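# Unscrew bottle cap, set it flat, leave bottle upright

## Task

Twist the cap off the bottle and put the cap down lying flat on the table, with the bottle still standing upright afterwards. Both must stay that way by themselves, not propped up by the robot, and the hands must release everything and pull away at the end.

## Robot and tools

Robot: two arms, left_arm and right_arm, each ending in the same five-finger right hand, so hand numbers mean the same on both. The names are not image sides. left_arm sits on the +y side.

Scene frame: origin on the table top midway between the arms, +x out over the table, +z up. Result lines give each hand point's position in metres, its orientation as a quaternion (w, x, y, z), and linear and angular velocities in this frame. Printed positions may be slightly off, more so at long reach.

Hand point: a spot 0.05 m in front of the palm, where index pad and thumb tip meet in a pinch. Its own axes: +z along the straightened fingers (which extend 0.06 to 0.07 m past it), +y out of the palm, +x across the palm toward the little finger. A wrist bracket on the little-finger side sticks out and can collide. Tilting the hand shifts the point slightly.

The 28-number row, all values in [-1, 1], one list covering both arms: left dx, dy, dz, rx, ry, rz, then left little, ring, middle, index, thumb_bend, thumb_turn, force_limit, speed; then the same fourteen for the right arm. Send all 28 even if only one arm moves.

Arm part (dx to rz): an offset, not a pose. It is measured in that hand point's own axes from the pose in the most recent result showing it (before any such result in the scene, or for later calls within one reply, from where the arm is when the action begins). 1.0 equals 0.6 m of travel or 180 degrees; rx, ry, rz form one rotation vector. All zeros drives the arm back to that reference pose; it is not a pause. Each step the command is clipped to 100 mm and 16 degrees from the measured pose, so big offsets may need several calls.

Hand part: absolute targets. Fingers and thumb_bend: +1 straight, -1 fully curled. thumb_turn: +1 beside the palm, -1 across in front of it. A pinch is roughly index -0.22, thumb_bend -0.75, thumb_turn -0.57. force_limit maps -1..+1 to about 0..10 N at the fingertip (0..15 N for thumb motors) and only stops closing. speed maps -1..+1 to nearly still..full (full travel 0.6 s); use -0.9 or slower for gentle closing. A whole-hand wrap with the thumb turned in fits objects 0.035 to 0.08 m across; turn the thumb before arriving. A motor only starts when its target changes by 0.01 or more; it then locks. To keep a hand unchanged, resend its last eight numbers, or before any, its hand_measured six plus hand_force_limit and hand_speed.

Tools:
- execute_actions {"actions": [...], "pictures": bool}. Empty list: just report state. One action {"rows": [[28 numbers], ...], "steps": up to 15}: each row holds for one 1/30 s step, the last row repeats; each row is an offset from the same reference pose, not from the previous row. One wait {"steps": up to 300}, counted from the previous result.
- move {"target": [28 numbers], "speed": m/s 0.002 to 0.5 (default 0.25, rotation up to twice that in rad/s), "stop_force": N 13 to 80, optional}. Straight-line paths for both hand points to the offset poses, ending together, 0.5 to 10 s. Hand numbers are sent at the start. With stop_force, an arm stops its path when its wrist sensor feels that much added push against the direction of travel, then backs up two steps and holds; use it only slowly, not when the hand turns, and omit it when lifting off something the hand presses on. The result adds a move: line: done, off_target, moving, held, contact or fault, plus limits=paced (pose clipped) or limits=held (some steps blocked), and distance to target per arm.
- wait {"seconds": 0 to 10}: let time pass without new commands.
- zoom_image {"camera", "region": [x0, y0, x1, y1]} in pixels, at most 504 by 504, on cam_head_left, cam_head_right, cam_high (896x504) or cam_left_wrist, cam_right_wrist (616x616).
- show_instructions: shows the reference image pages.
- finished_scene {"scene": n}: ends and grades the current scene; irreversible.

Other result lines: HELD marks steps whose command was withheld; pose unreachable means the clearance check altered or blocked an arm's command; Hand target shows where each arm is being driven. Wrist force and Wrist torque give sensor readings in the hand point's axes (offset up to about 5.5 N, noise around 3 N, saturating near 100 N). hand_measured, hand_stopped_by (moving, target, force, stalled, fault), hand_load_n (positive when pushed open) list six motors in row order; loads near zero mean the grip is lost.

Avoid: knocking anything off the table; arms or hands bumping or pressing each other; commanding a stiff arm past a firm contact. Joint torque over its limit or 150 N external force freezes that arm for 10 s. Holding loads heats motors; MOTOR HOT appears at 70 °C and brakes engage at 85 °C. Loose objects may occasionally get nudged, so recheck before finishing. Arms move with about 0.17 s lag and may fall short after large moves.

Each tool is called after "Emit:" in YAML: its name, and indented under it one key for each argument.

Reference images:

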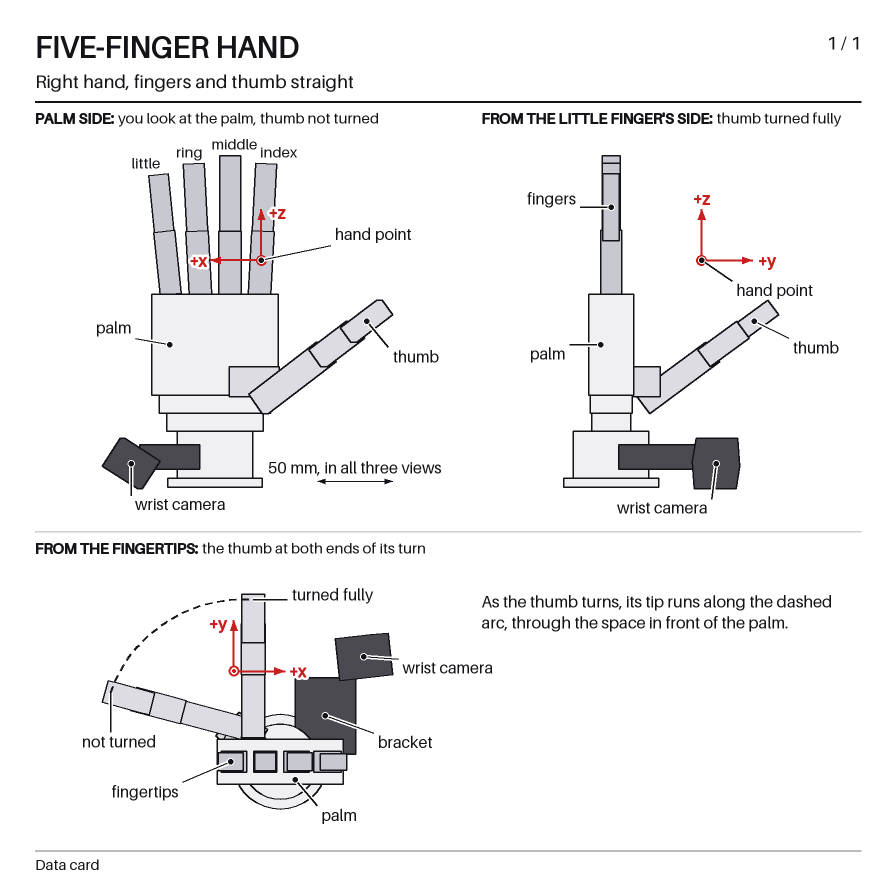

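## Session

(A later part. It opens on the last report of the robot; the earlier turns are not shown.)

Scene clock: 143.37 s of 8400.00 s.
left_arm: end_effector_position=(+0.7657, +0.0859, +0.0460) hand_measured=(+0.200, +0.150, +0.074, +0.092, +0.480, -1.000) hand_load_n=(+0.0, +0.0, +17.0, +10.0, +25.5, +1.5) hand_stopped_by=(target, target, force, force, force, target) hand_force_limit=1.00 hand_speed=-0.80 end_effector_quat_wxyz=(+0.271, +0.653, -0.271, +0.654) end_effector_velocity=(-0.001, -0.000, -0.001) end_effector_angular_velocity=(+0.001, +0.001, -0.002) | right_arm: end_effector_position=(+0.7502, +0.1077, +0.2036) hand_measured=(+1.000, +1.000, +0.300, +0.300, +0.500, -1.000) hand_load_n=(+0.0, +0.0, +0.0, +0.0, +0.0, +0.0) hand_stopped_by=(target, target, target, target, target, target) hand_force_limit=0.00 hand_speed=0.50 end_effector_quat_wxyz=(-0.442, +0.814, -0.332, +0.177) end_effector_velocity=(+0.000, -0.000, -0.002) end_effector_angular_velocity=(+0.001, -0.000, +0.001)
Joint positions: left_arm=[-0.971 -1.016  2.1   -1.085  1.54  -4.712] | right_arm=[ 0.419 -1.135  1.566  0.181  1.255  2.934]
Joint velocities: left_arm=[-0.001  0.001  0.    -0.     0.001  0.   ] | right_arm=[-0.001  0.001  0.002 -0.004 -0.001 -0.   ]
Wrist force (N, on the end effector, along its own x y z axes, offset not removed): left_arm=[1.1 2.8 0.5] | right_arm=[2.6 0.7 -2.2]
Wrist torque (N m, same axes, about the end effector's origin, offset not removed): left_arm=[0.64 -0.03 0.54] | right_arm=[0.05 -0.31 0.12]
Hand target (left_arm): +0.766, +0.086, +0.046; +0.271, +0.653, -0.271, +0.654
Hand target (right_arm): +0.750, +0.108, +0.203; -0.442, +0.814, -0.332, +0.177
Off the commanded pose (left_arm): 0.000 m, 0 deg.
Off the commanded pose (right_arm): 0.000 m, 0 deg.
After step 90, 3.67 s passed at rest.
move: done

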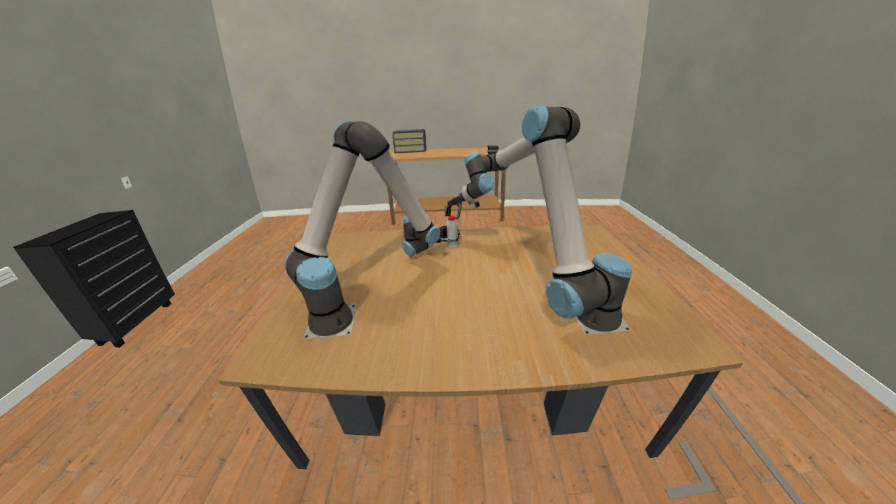

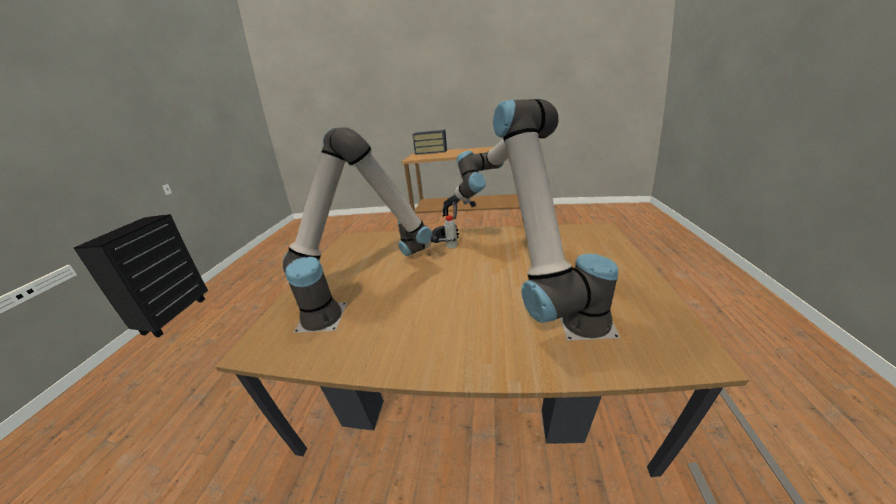

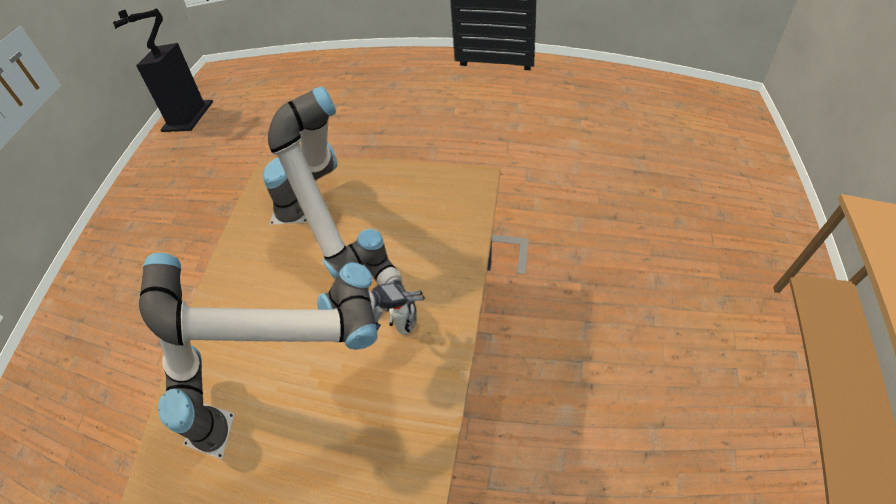

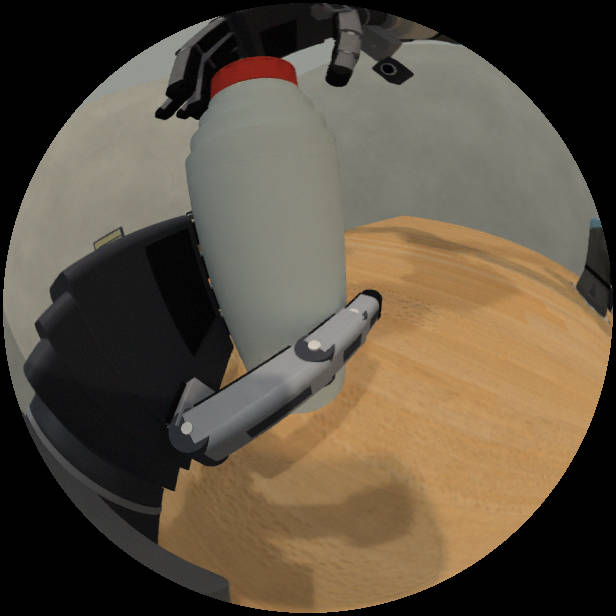

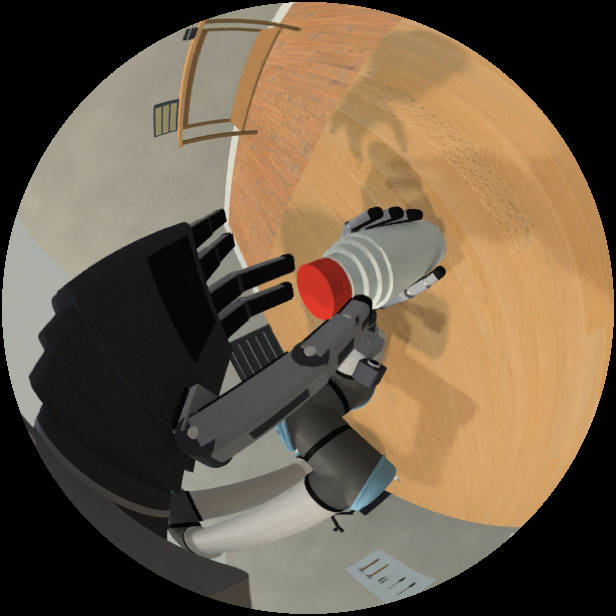

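Emit:
move:
  target: [0,0,0,0,0,0,0.2,0.15,-1,-1,-1,-1,1,-0.8, 0,0.017,0.011,0,0,0,1,1,0.3,0.3,0.3,-1,0,0]
  speed: 0.02

Emit:
move:
  target: [0,0,0,0,0,0,0.2,0.15,-1,-1,-1,-1,1,-0.8, 0,0,0,0,0,0,1,1,-0.3,-0.3,-0.8,-1,-0.5,-0.85]

Emit:
zoom_image:
  camera: "cam_head_left"
  region: [420, 190, 490, 250]

Emit:
zoom_image:
  camera: "cam_left_wrist"
  region: [130, 0, 430, 200]

Scene clock: 153.60 s of 8400.00 s.
left_arm: end_effector_position=(+0.7657, +0.0859, +0.0460) hand_measured=(+0.200, +0.150, +0.074, +0.092, +0.480, -1.000) hand_load_n=(+0.0, +0.0, +16.5, +10.0, +25.5, +1.5) hand_stopped_by=(target, target, force, force, force, target) hand_force_limit=1.00 hand_speed=-0.80 end_effector_quat_wxyz=(+0.271, +0.653, -0.271, +0.654) end_effector_velocity=(+0.000, +0.000, -0.000) end_effector_angular_velocity=(+0.000, -0.001, +0.000) | right_arm: end_effector_position=(+0.7502, +0.1077, +0.1918) hand_measured=(+1.000, +1.000, +0.300, +0.300, +0.300, -1.000) hand_load_n=(+0.0, +0.0, +0.0, +0.0, +0.0, +0.0) hand_stopped_by=(target, target, target, target, target, target) hand_force_limit=0.00 hand_speed=0.00 end_effector_quat_wxyz=(-0.442, +0.814, -0.332, +0.177) end_effector_velocity=(-0.000, +0.000, -0.003) end_effector_angular_velocity=(-0.000, -0.000, +0.001)
Joint positions: left_arm=[-0.971 -1.016  2.1   -1.085  1.54  -4.712] | right_arm=[ 0.419 -1.127  1.576  0.163  1.255  2.934]
Joint velocities: left_arm=[ 0.     0.    -0.    -0.     0.     0.001] | right_arm=[ 0.     0.003  0.002 -0.005 -0.    -0.   ]
Wrist force (N, on the end effector, along its own x y z axes, offset not removed): left_arm=[1.7 1.7 1.3] | right_arm=[0.8 2.5 -0.3]
Wrist torque (N m, same axes, about the end effector's origin, offset not removed): left_arm=[0.45 -0.24 0.49] | right_arm=[0.21 -0.03 0.06]
Hand target (left_arm): +0.766, +0.086, +0.046; +0.271, +0.653, -0.271, +0.654
Hand target (right_arm): +0.750, +0.108, +0.191; -0.442, +0.814, -0.332, +0.177
Off the commanded pose (left_arm): 0.000 m, 0 deg.
Off the commanded pose (right_arm): 0.000 m, 0 deg.
After step 90, 6.37 s passed at rest.
move: done

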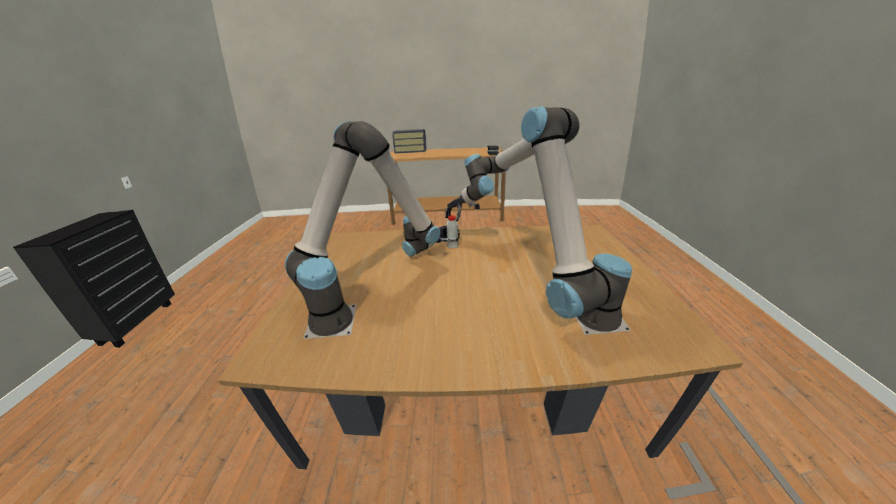

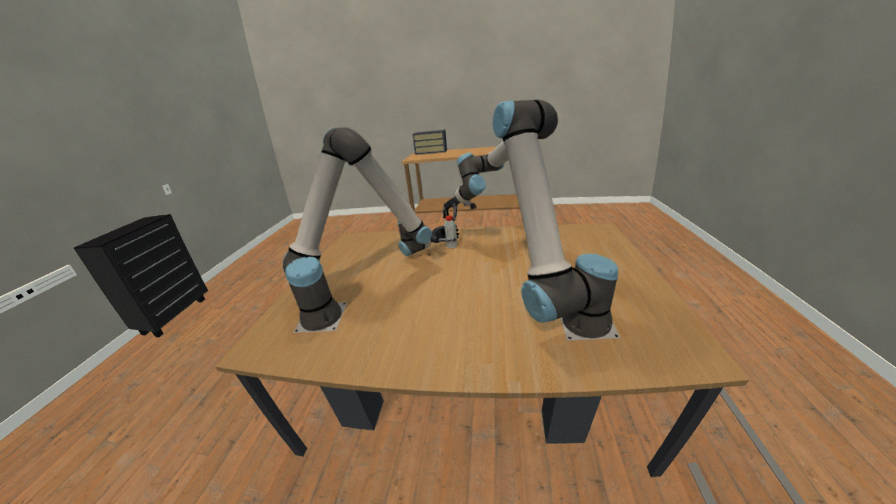

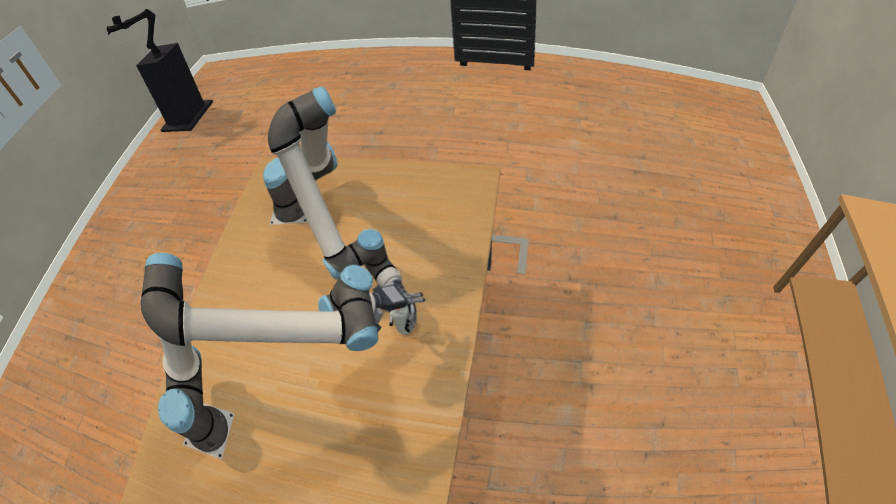

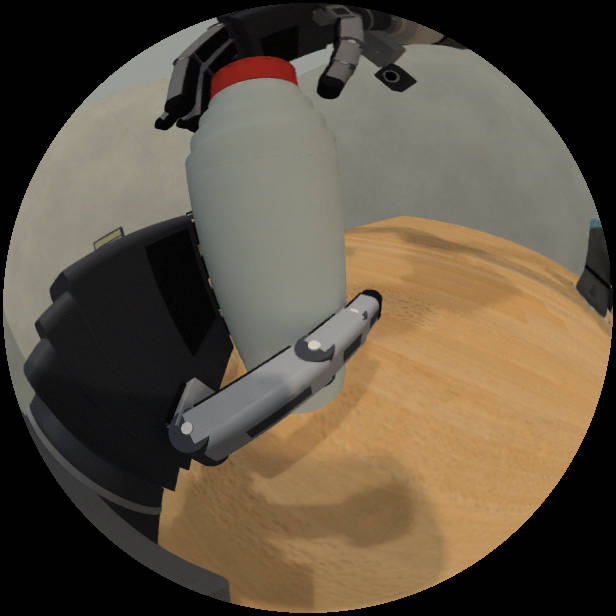

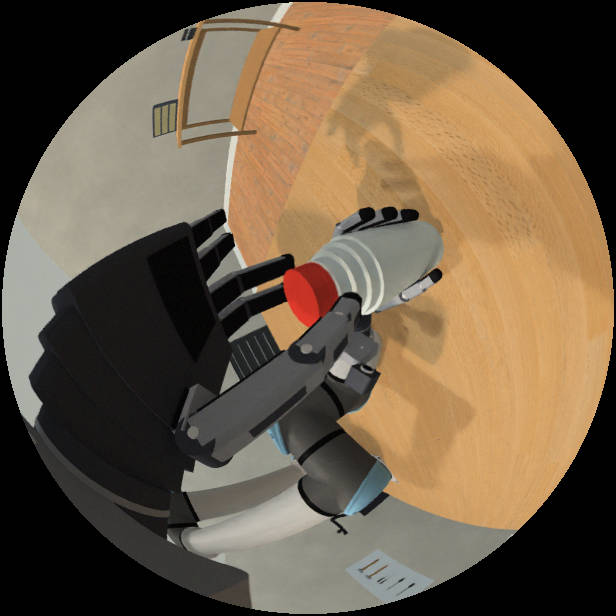

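Scene clock: 156.03 s of 8400.00 s.
left_arm: end_effector_position=(+0.7657, +0.0858, +0.0460) hand_measured=(+0.200, +0.150, +0.074, +0.092, +0.480, -1.000) hand_load_n=(+0.0, +0.0, +15.5, +9.5, +26.0, +2.0) hand_stopped_by=(target, target, force, force, force, target) hand_force_limit=1.00 hand_speed=-0.80 end_effector_quat_wxyz=(+0.271, +0.653, -0.271, +0.654) end_effector_velocity=(+0.001, +0.000, +0.001) end_effector_angular_velocity=(-0.001, -0.001, +0.001) | right_arm: end_effector_position=(+0.7502, +0.1077, +0.1918) hand_measured=(+1.000, +1.000, +0.168, +0.152, -0.040, -1.000) hand_load_n=(+0.0, +0.0, +1.5, +5.5, +3.5, +0.0) hand_stopped_by=(target, target, force, force, force, target) hand_force_limit=-0.50 hand_speed=-0.85 end_effector_quat_wxyz=(-0.442, +0.814, -0.332, +0.177) end_effector_velocity=(-0.000, -0.000, +0.000) end_effector_angular_velocity=(+0.001, +0.001, -0.001)
Joint positions: left_arm=[-0.971 -1.016  2.099 -1.085  1.54  -4.712] | right_arm=[ 0.419 -1.127  1.576  0.163  1.255  2.934]
Joint velocities: left_arm=[ 0.001 -0.001 -0.    -0.001 -0.     0.   ] | right_arm=[ 0.    -0.     0.    -0.     0.     0.001]
Wrist force (N, on the end effector, along its own x y z axes, offset not removed): left_arm=[6.2 6.4 -0.5] | right_arm=[1.4 -0.8 2.3]
Wrist torque (N m, same axes, about the end effector's origin, offset not removed): left_arm=[0.61 0.07 0.72] | right_arm=[-0.06 0.10 -0.09]
Hand target (left_arm): +0.766, +0.086, +0.046; +0.271, +0.653, -0.271, +0.654
Hand target (right_arm): +0.750, +0.108, +0.192; -0.442, +0.814, -0.332, +0.177
Off the commanded pose (left_arm): 0.000 m, 0 deg.
Off the commanded pose (right_arm): 0.000 m, 0 deg.
move: done

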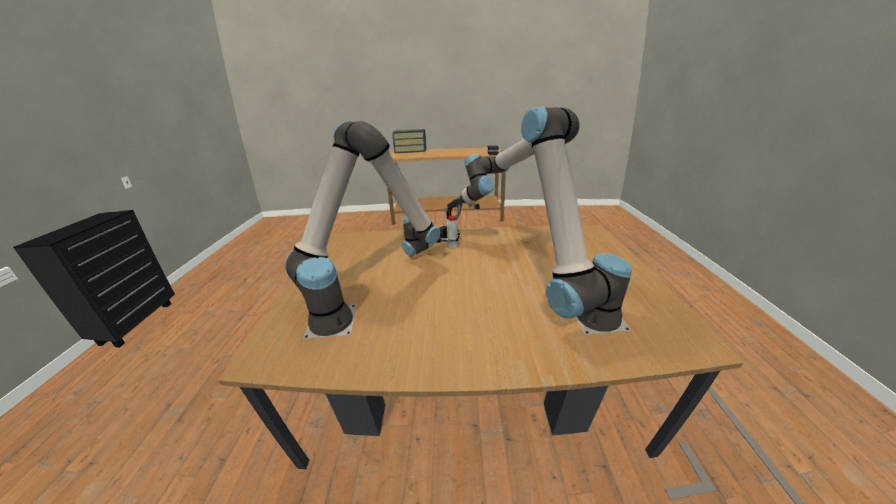

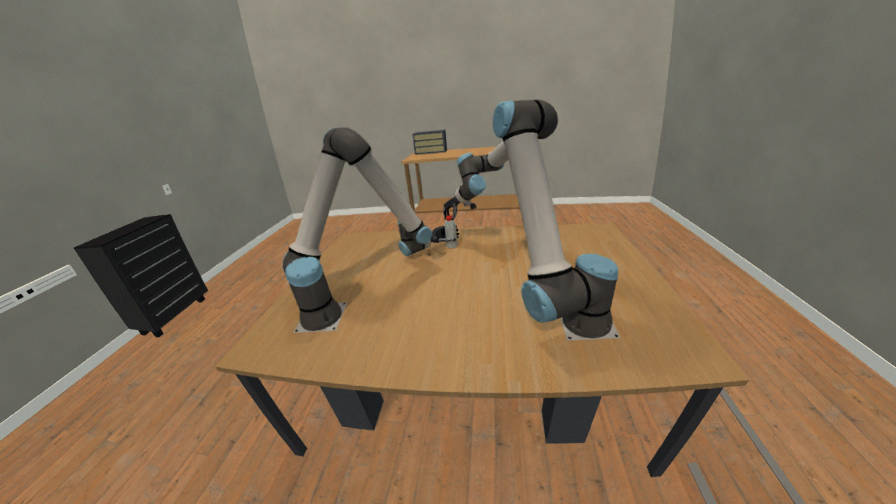

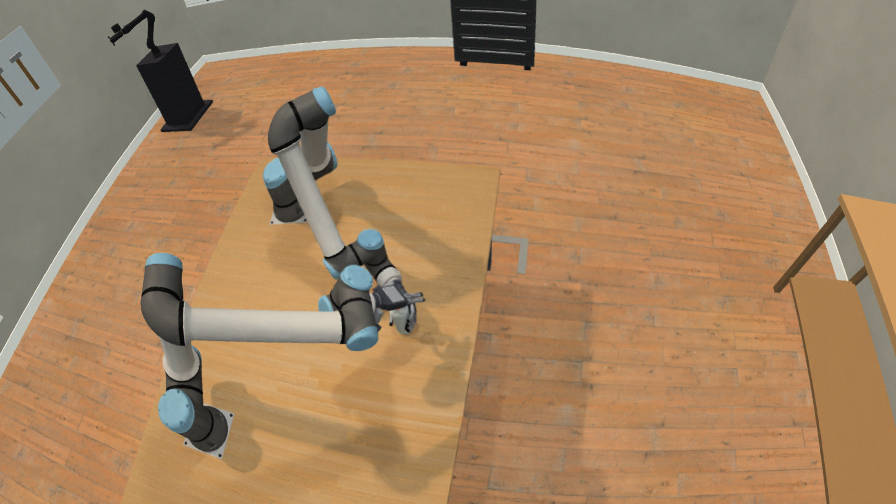

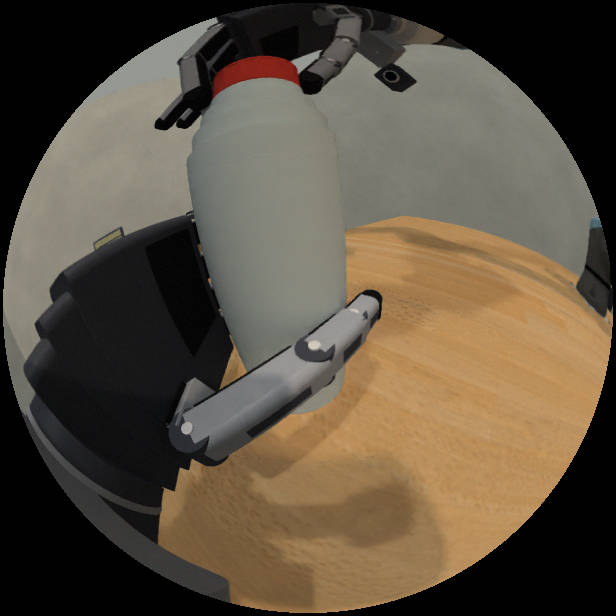

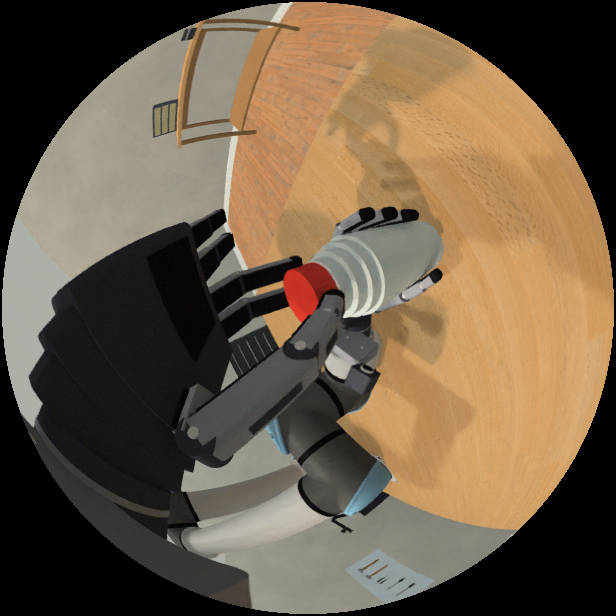

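Region (420, 190, 490, 250) of cam_head_left's 896x504 image, scaled by 7.200, with more detail than that image has; it fills the top 432 rows of this view, and the rest is white.

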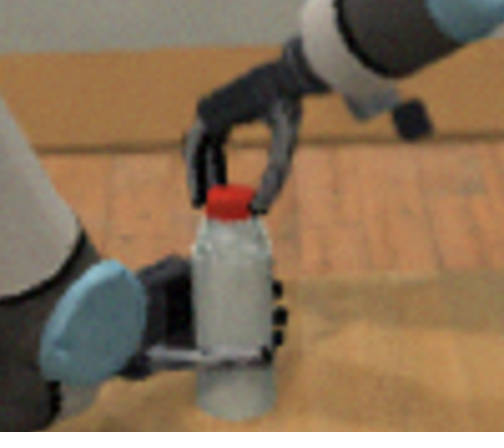

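Region (130, 0, 430, 200) of cam_left_wrist's 616x616 image, scaled by 1.680, with more detail than that image has.

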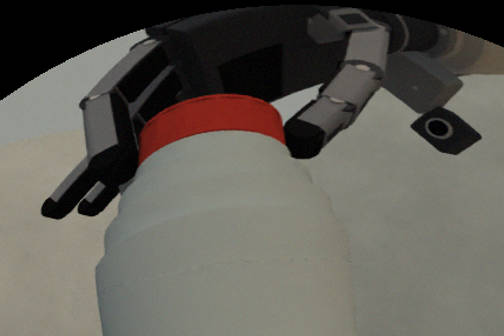

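Emit:
move:
  target: [0,0,0,0,0,0,0.2,0.15,-1,-1,-1,-1,1,-0.8, 0,0,0,0,0,0,1,1,-0.4,-0.4,-0.9,-1,1,-0.85]

Emit:
move:
  target: [0,0,0,0,0,0,0.2,0.15,-1,-1,-1,-1,1,-0.8, 0.0025,0.005,-0.0077,-0.001,-0.1396,-0.0909,1,1,-0.4,-0.4,-0.9,-1,1,-0.85]
  speed: 0.1

Scene clock: 165.00 s of 8400.00 s.
left_arm: end_effector_position=(+0.7657, +0.0859, +0.0460) hand_measured=(+0.200, +0.150, +0.074, +0.092, +0.480, -1.000) hand_load_n=(+0.0, +0.0, +15.0, +9.0, +26.5, +2.5) hand_stopped_by=(target, target, force, force, force, target) hand_force_limit=1.00 hand_speed=-0.80 end_effector_quat_wxyz=(+0.271, +0.653, -0.271, +0.654) end_effector_velocity=(+0.000, +0.000, -0.000) end_effector_angular_velocity=(-0.001, +0.001, +0.001) | right_arm: end_effector_position=(+0.7502, +0.1077, +0.1918) hand_measured=(+1.000, +1.000, +0.140, +0.132, -0.076, -1.000) hand_load_n=(+0.0, +0.0, +11.0, +11.0, +14.5, +0.0) hand_stopped_by=(target, target, force, force, force, target) hand_force_limit=1.00 hand_speed=-0.85 end_effector_quat_wxyz=(-0.442, +0.814, -0.332, +0.177) end_effector_velocity=(+0.000, -0.000, -0.000) end_effector_angular_velocity=(-0.000, -0.000, -0.002)
Joint positions: left_arm=[-0.971 -1.016  2.1   -1.085  1.54  -4.712] | right_arm=[ 0.419 -1.127  1.576  0.163  1.255  2.934]
Joint velocities: left_arm=[ 0.001  0.    -0.     0.    -0.    -0.001] | right_arm=[ 0.     0.    -0.    -0.     0.002  0.001]
Wrist force (N, on the end effector, along its own x y z axes, offset not removed): left_arm=[9.7 11.2 0.3] | right_arm=[3.1 -4.3 0.4]
Wrist torque (N m, same axes, about the end effector's origin, offset not removed): left_arm=[0.69 0.21 0.79] | right_arm=[-0.01 0.05 -0.26]
Hand target (left_arm): +0.766, +0.086, +0.046; +0.271, +0.653, -0.271, +0.654
Hand target (right_arm): +0.750, +0.108, +0.192; -0.442, +0.814, -0.332, +0.177
Off the commanded pose (left_arm): 0.000 m, 0 deg.
Off the commanded pose (right_arm): 0.000 m, 0 deg.
After step 90, 5.27 s passed at rest.
move: done

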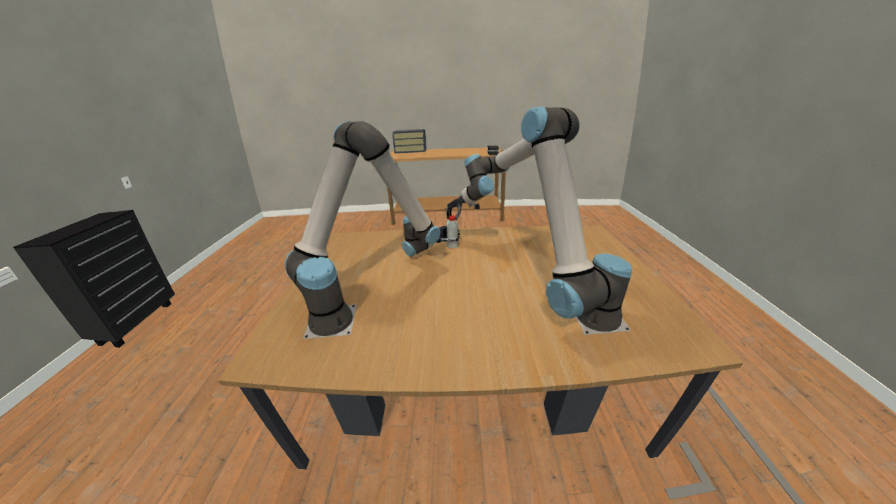

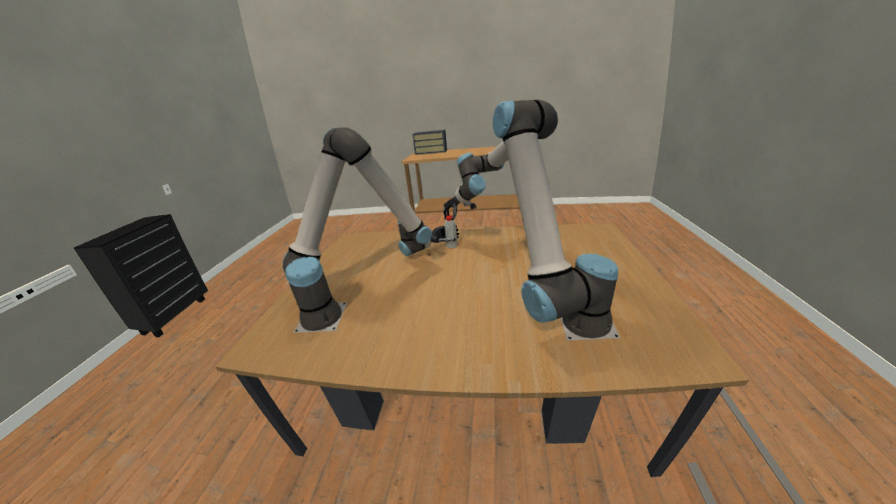

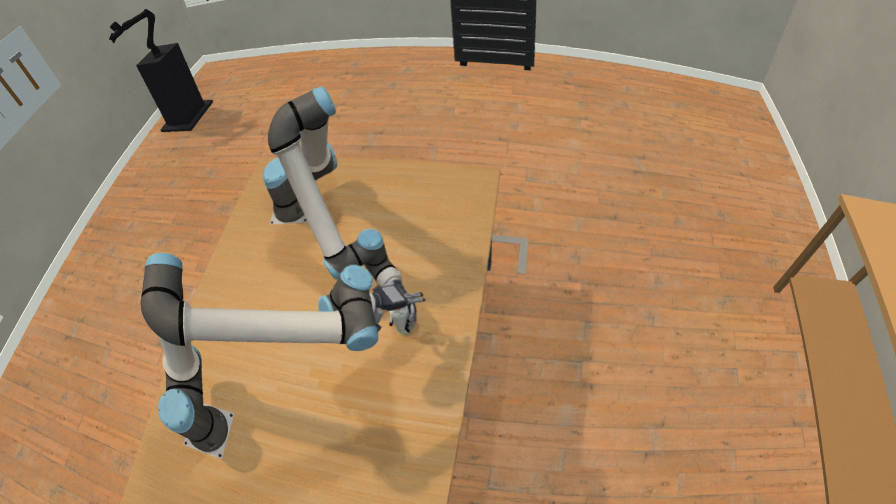

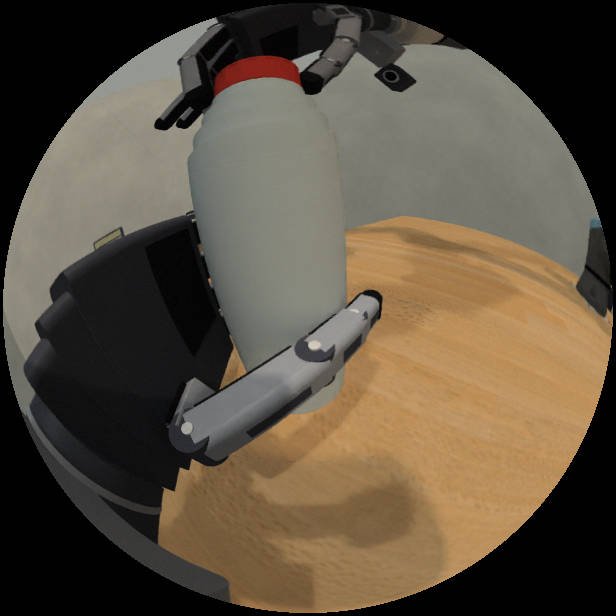

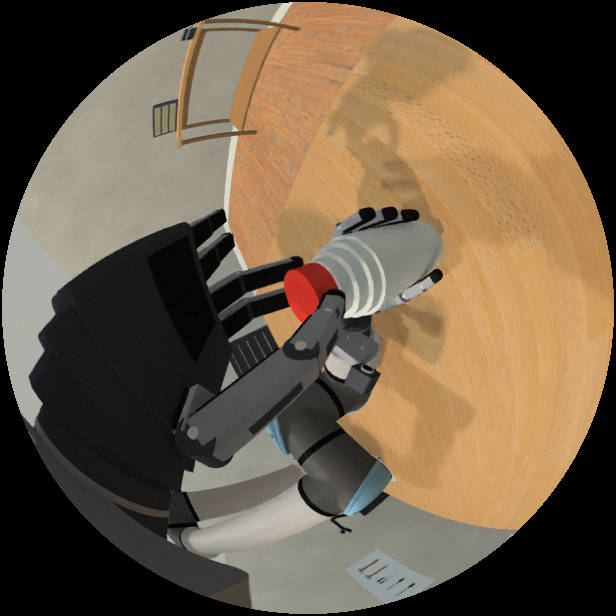

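Scene clock: 168.00 s of 8400.00 s.
left_arm: end_effector_position=(+0.7656, +0.0858, +0.0460) hand_measured=(+0.200, +0.150, +0.074, +0.092, +0.480, -1.000) hand_load_n=(+0.0, +0.0, +11.0, +7.0, +29.5, +3.0) hand_stopped_by=(target, target, force, force, force, target) hand_force_limit=1.00 hand_speed=-0.80 end_effector_quat_wxyz=(+0.271, +0.653, -0.271, +0.654) end_effector_velocity=(-0.000, +0.000, -0.000) end_effector_angular_velocity=(+0.000, +0.001, +0.000) | right_arm: end_effector_position=(+0.7475, +0.1027, +0.1920) hand_measured=(+1.000, +1.000, +0.140, +0.132, -0.076, -1.000) hand_load_n=(+0.0, +0.0, +11.5, +11.5, +13.0, -1.0) hand_stopped_by=(target, target, force, force, force, target) hand_force_limit=1.00 hand_speed=-0.85 end_effector_quat_wxyz=(-0.473, +0.872, -0.111, +0.057) end_effector_velocity=(-0.001, -0.000, -0.000) end_effector_angular_velocity=(-0.001, +0.002, +0.019)
Joint positions: left_arm=[-0.971 -1.016  2.1   -1.085  1.541 -4.712] | right_arm=[ 0.325 -0.998  1.413  0.459  0.791  2.45 ]
Joint velocities: left_arm=[ 0.  0.  0. -0.  0. -0.] | right_arm=[-0.002  0.008 -0.009  0.02  -0.013 -0.023]
Wrist force (N, on the end effector, along its own x y z axes, offset not removed): left_arm=[17.0 22.5 -9.8] | right_arm=[12.0 -10.4 1.1]
Wrist torque (N m, same axes, about the end effector's origin, offset not removed): left_arm=[1.08 0.19 1.09] | right_arm=[0.50 0.31 -0.24]
Hand target (left_arm): +0.766, +0.086, +0.046; +0.271, +0.653, -0.271, +0.654
Hand target (right_arm): +0.747, +0.103, +0.192; -0.473, +0.872, -0.111, +0.056
Off the commanded pose (left_arm): 0.000 m, 0 deg.
Off the commanded pose (right_arm): 0.000 m, 0 deg.
move: done

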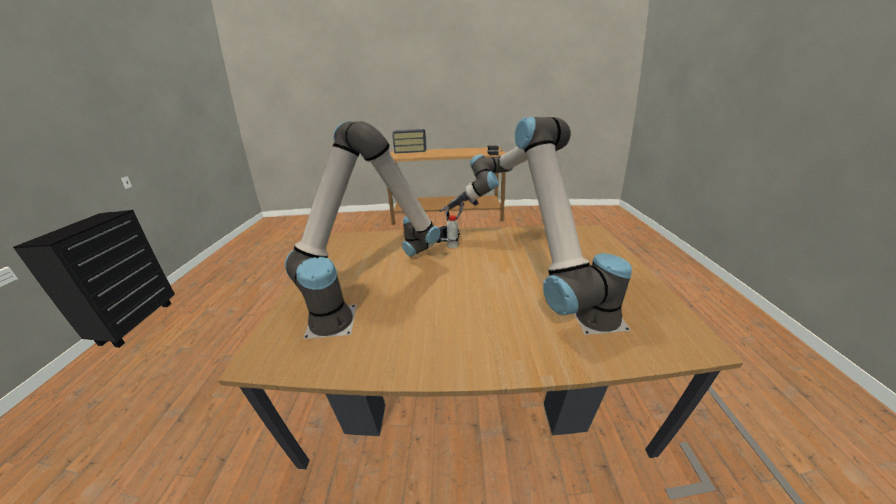

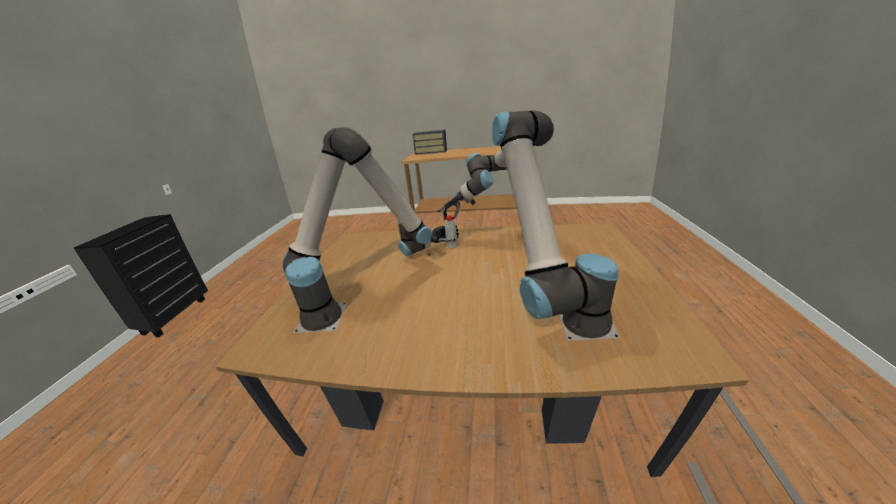

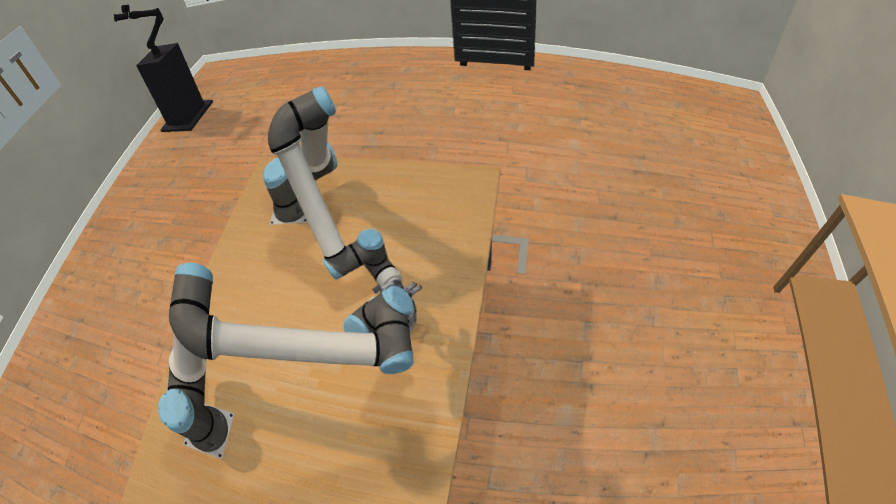

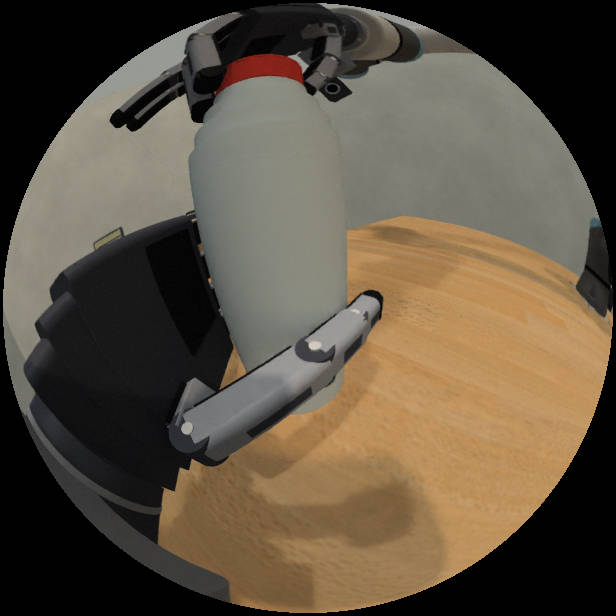

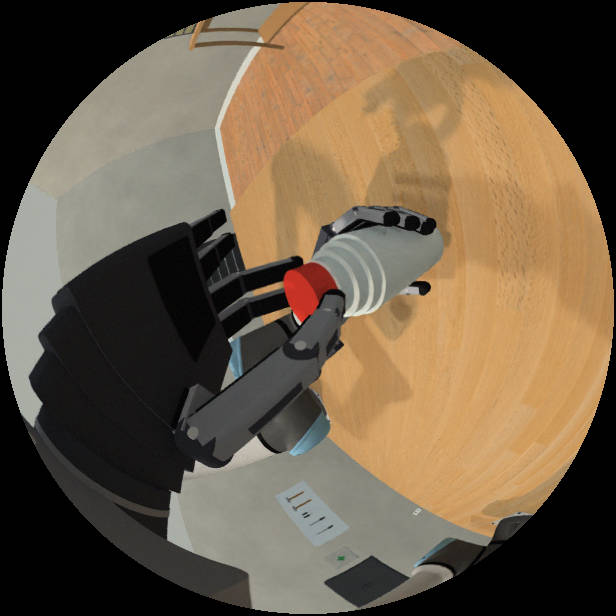

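Emit:
move:
  target: [0,0,0,0,0,0,0.2,0.15,-1,-1,-1,-1,1,-0.8, 0.01,0.001,-0.0043,-0.001,-0.1396,-0.0909,1,1,-0.4,-0.4,-0.9,-1,1,-0.85]
  speed: 0.1

Emit:
zoom_image:
  camera: "cam_head_left"
  region: [420, 190, 490, 250]

Scene clock: 177.73 s of 8400.00 s.
left_arm: end_effector_position=(+0.7657, +0.0859, +0.0460) hand_measured=(+0.200, +0.150, +0.074, +0.092, +0.480, -1.000) hand_load_n=(+0.0, +0.0, +18.5, +9.5, +24.5, -3.0) hand_stopped_by=(target, target, force, force, force, target) hand_force_limit=1.00 hand_speed=-0.80 end_effector_quat_wxyz=(+0.271, +0.653, -0.271, +0.654) end_effector_velocity=(-0.000, -0.001, +0.000) end_effector_angular_velocity=(+0.000, -0.001, -0.001) | right_arm: end_effector_position=(+0.7528, +0.0988, +0.1929) hand_measured=(+1.000, +1.000, +0.140, +0.132, -0.076, -1.000) hand_load_n=(+0.0, +0.0, +9.0, +10.5, +14.5, +3.0) hand_stopped_by=(target, target, force, force, force, target) hand_force_limit=1.00 hand_speed=-0.85 end_effector_quat_wxyz=(-0.472, +0.871, +0.117, -0.067) end_effector_velocity=(+0.000, +0.000, +0.000) end_effector_angular_velocity=(-0.001, +0.001, +0.017)
Joint positions: left_arm=[-0.971 -1.016  2.1   -1.085  1.541 -4.712] | right_arm=[ 0.301 -0.752  1.118  1.156  0.578  1.636]
Joint velocities: left_arm=[-0.001 -0.    -0.     0.     0.001  0.001] | right_arm=[ 0.001  0.008 -0.01   0.027 -0.    -0.03 ]
Wrist force (N, on the end effector, along its own x y z axes, offset not removed): left_arm=[1.8 1.5 4.3] | right_arm=[-3.8 -0.1 0.4]
Wrist torque (N m, same axes, about the end effector's origin, offset not removed): left_arm=[0.67 -0.49 0.25] | right_arm=[0.00 0.20 -0.07]
Hand target (left_arm): +0.766, +0.086, +0.046; +0.271, +0.653, -0.271, +0.654
Hand target (right_arm): +0.753, +0.099, +0.193; -0.472, +0.871, +0.118, -0.067
Off the commanded pose (left_arm): 0.000 m, 0 deg.
Off the commanded pose (right_arm): 0.000 m, 0 deg.
After step 90, 3.70 s passed at rest.
move: done

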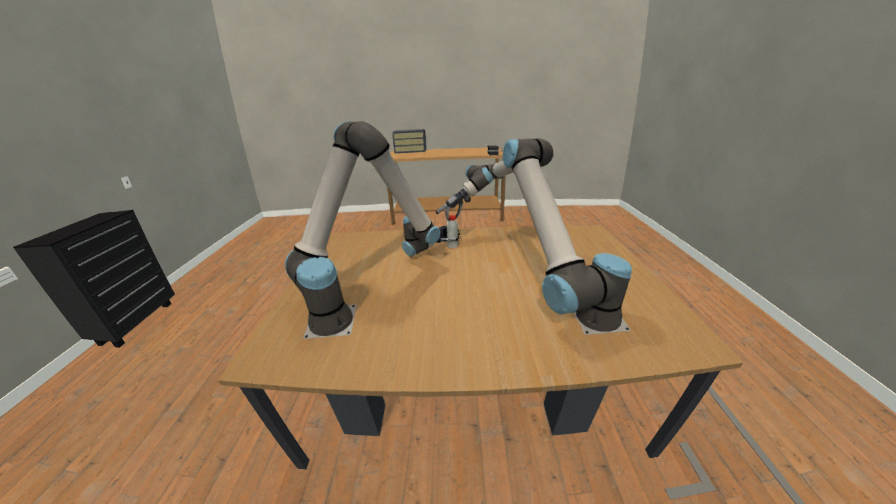

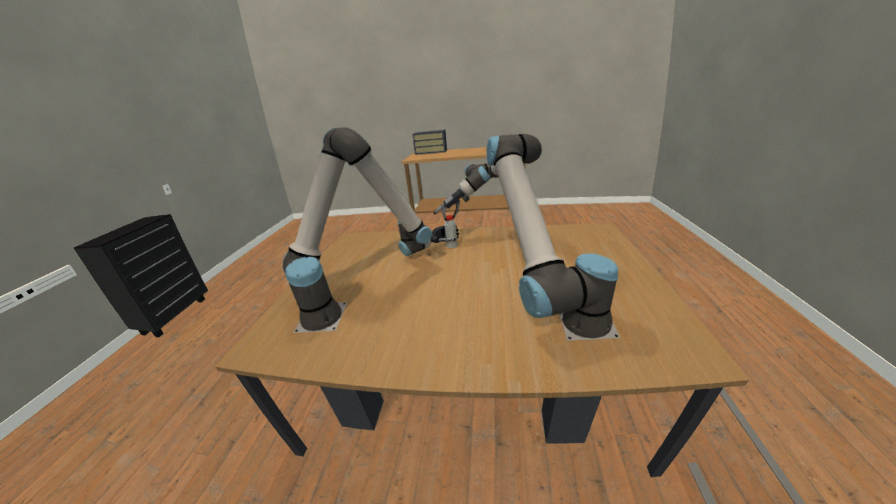

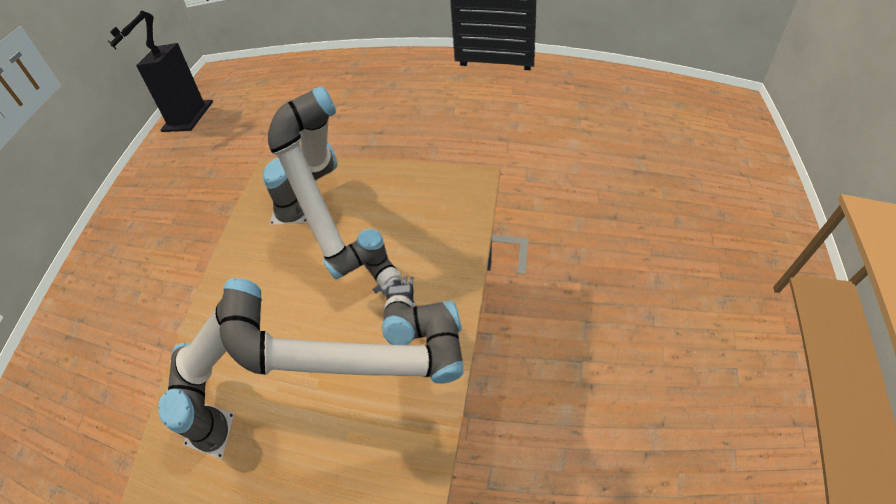

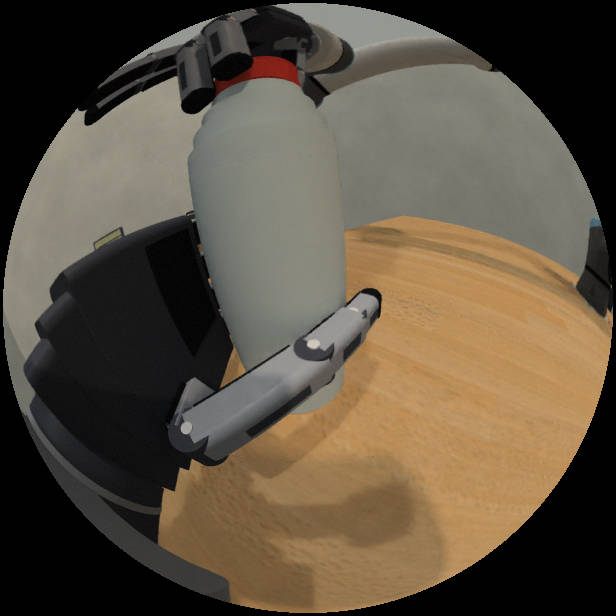

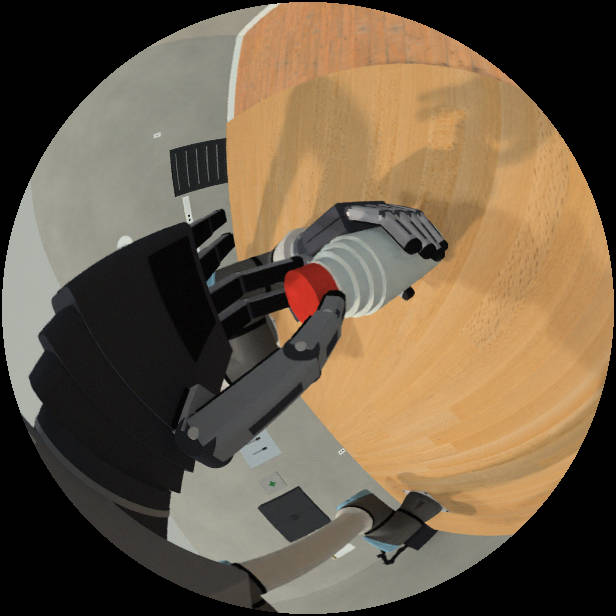

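Region (420, 190, 490, 250) of cam_head_left's 896x504 image, scaled by 7.200, with more detail than that image has; it fills the top 432 rows of this view, and the rest is white.

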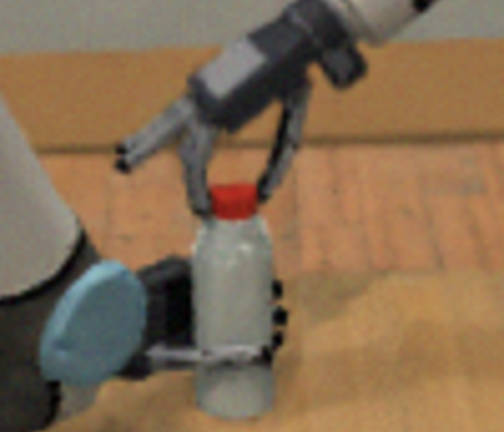

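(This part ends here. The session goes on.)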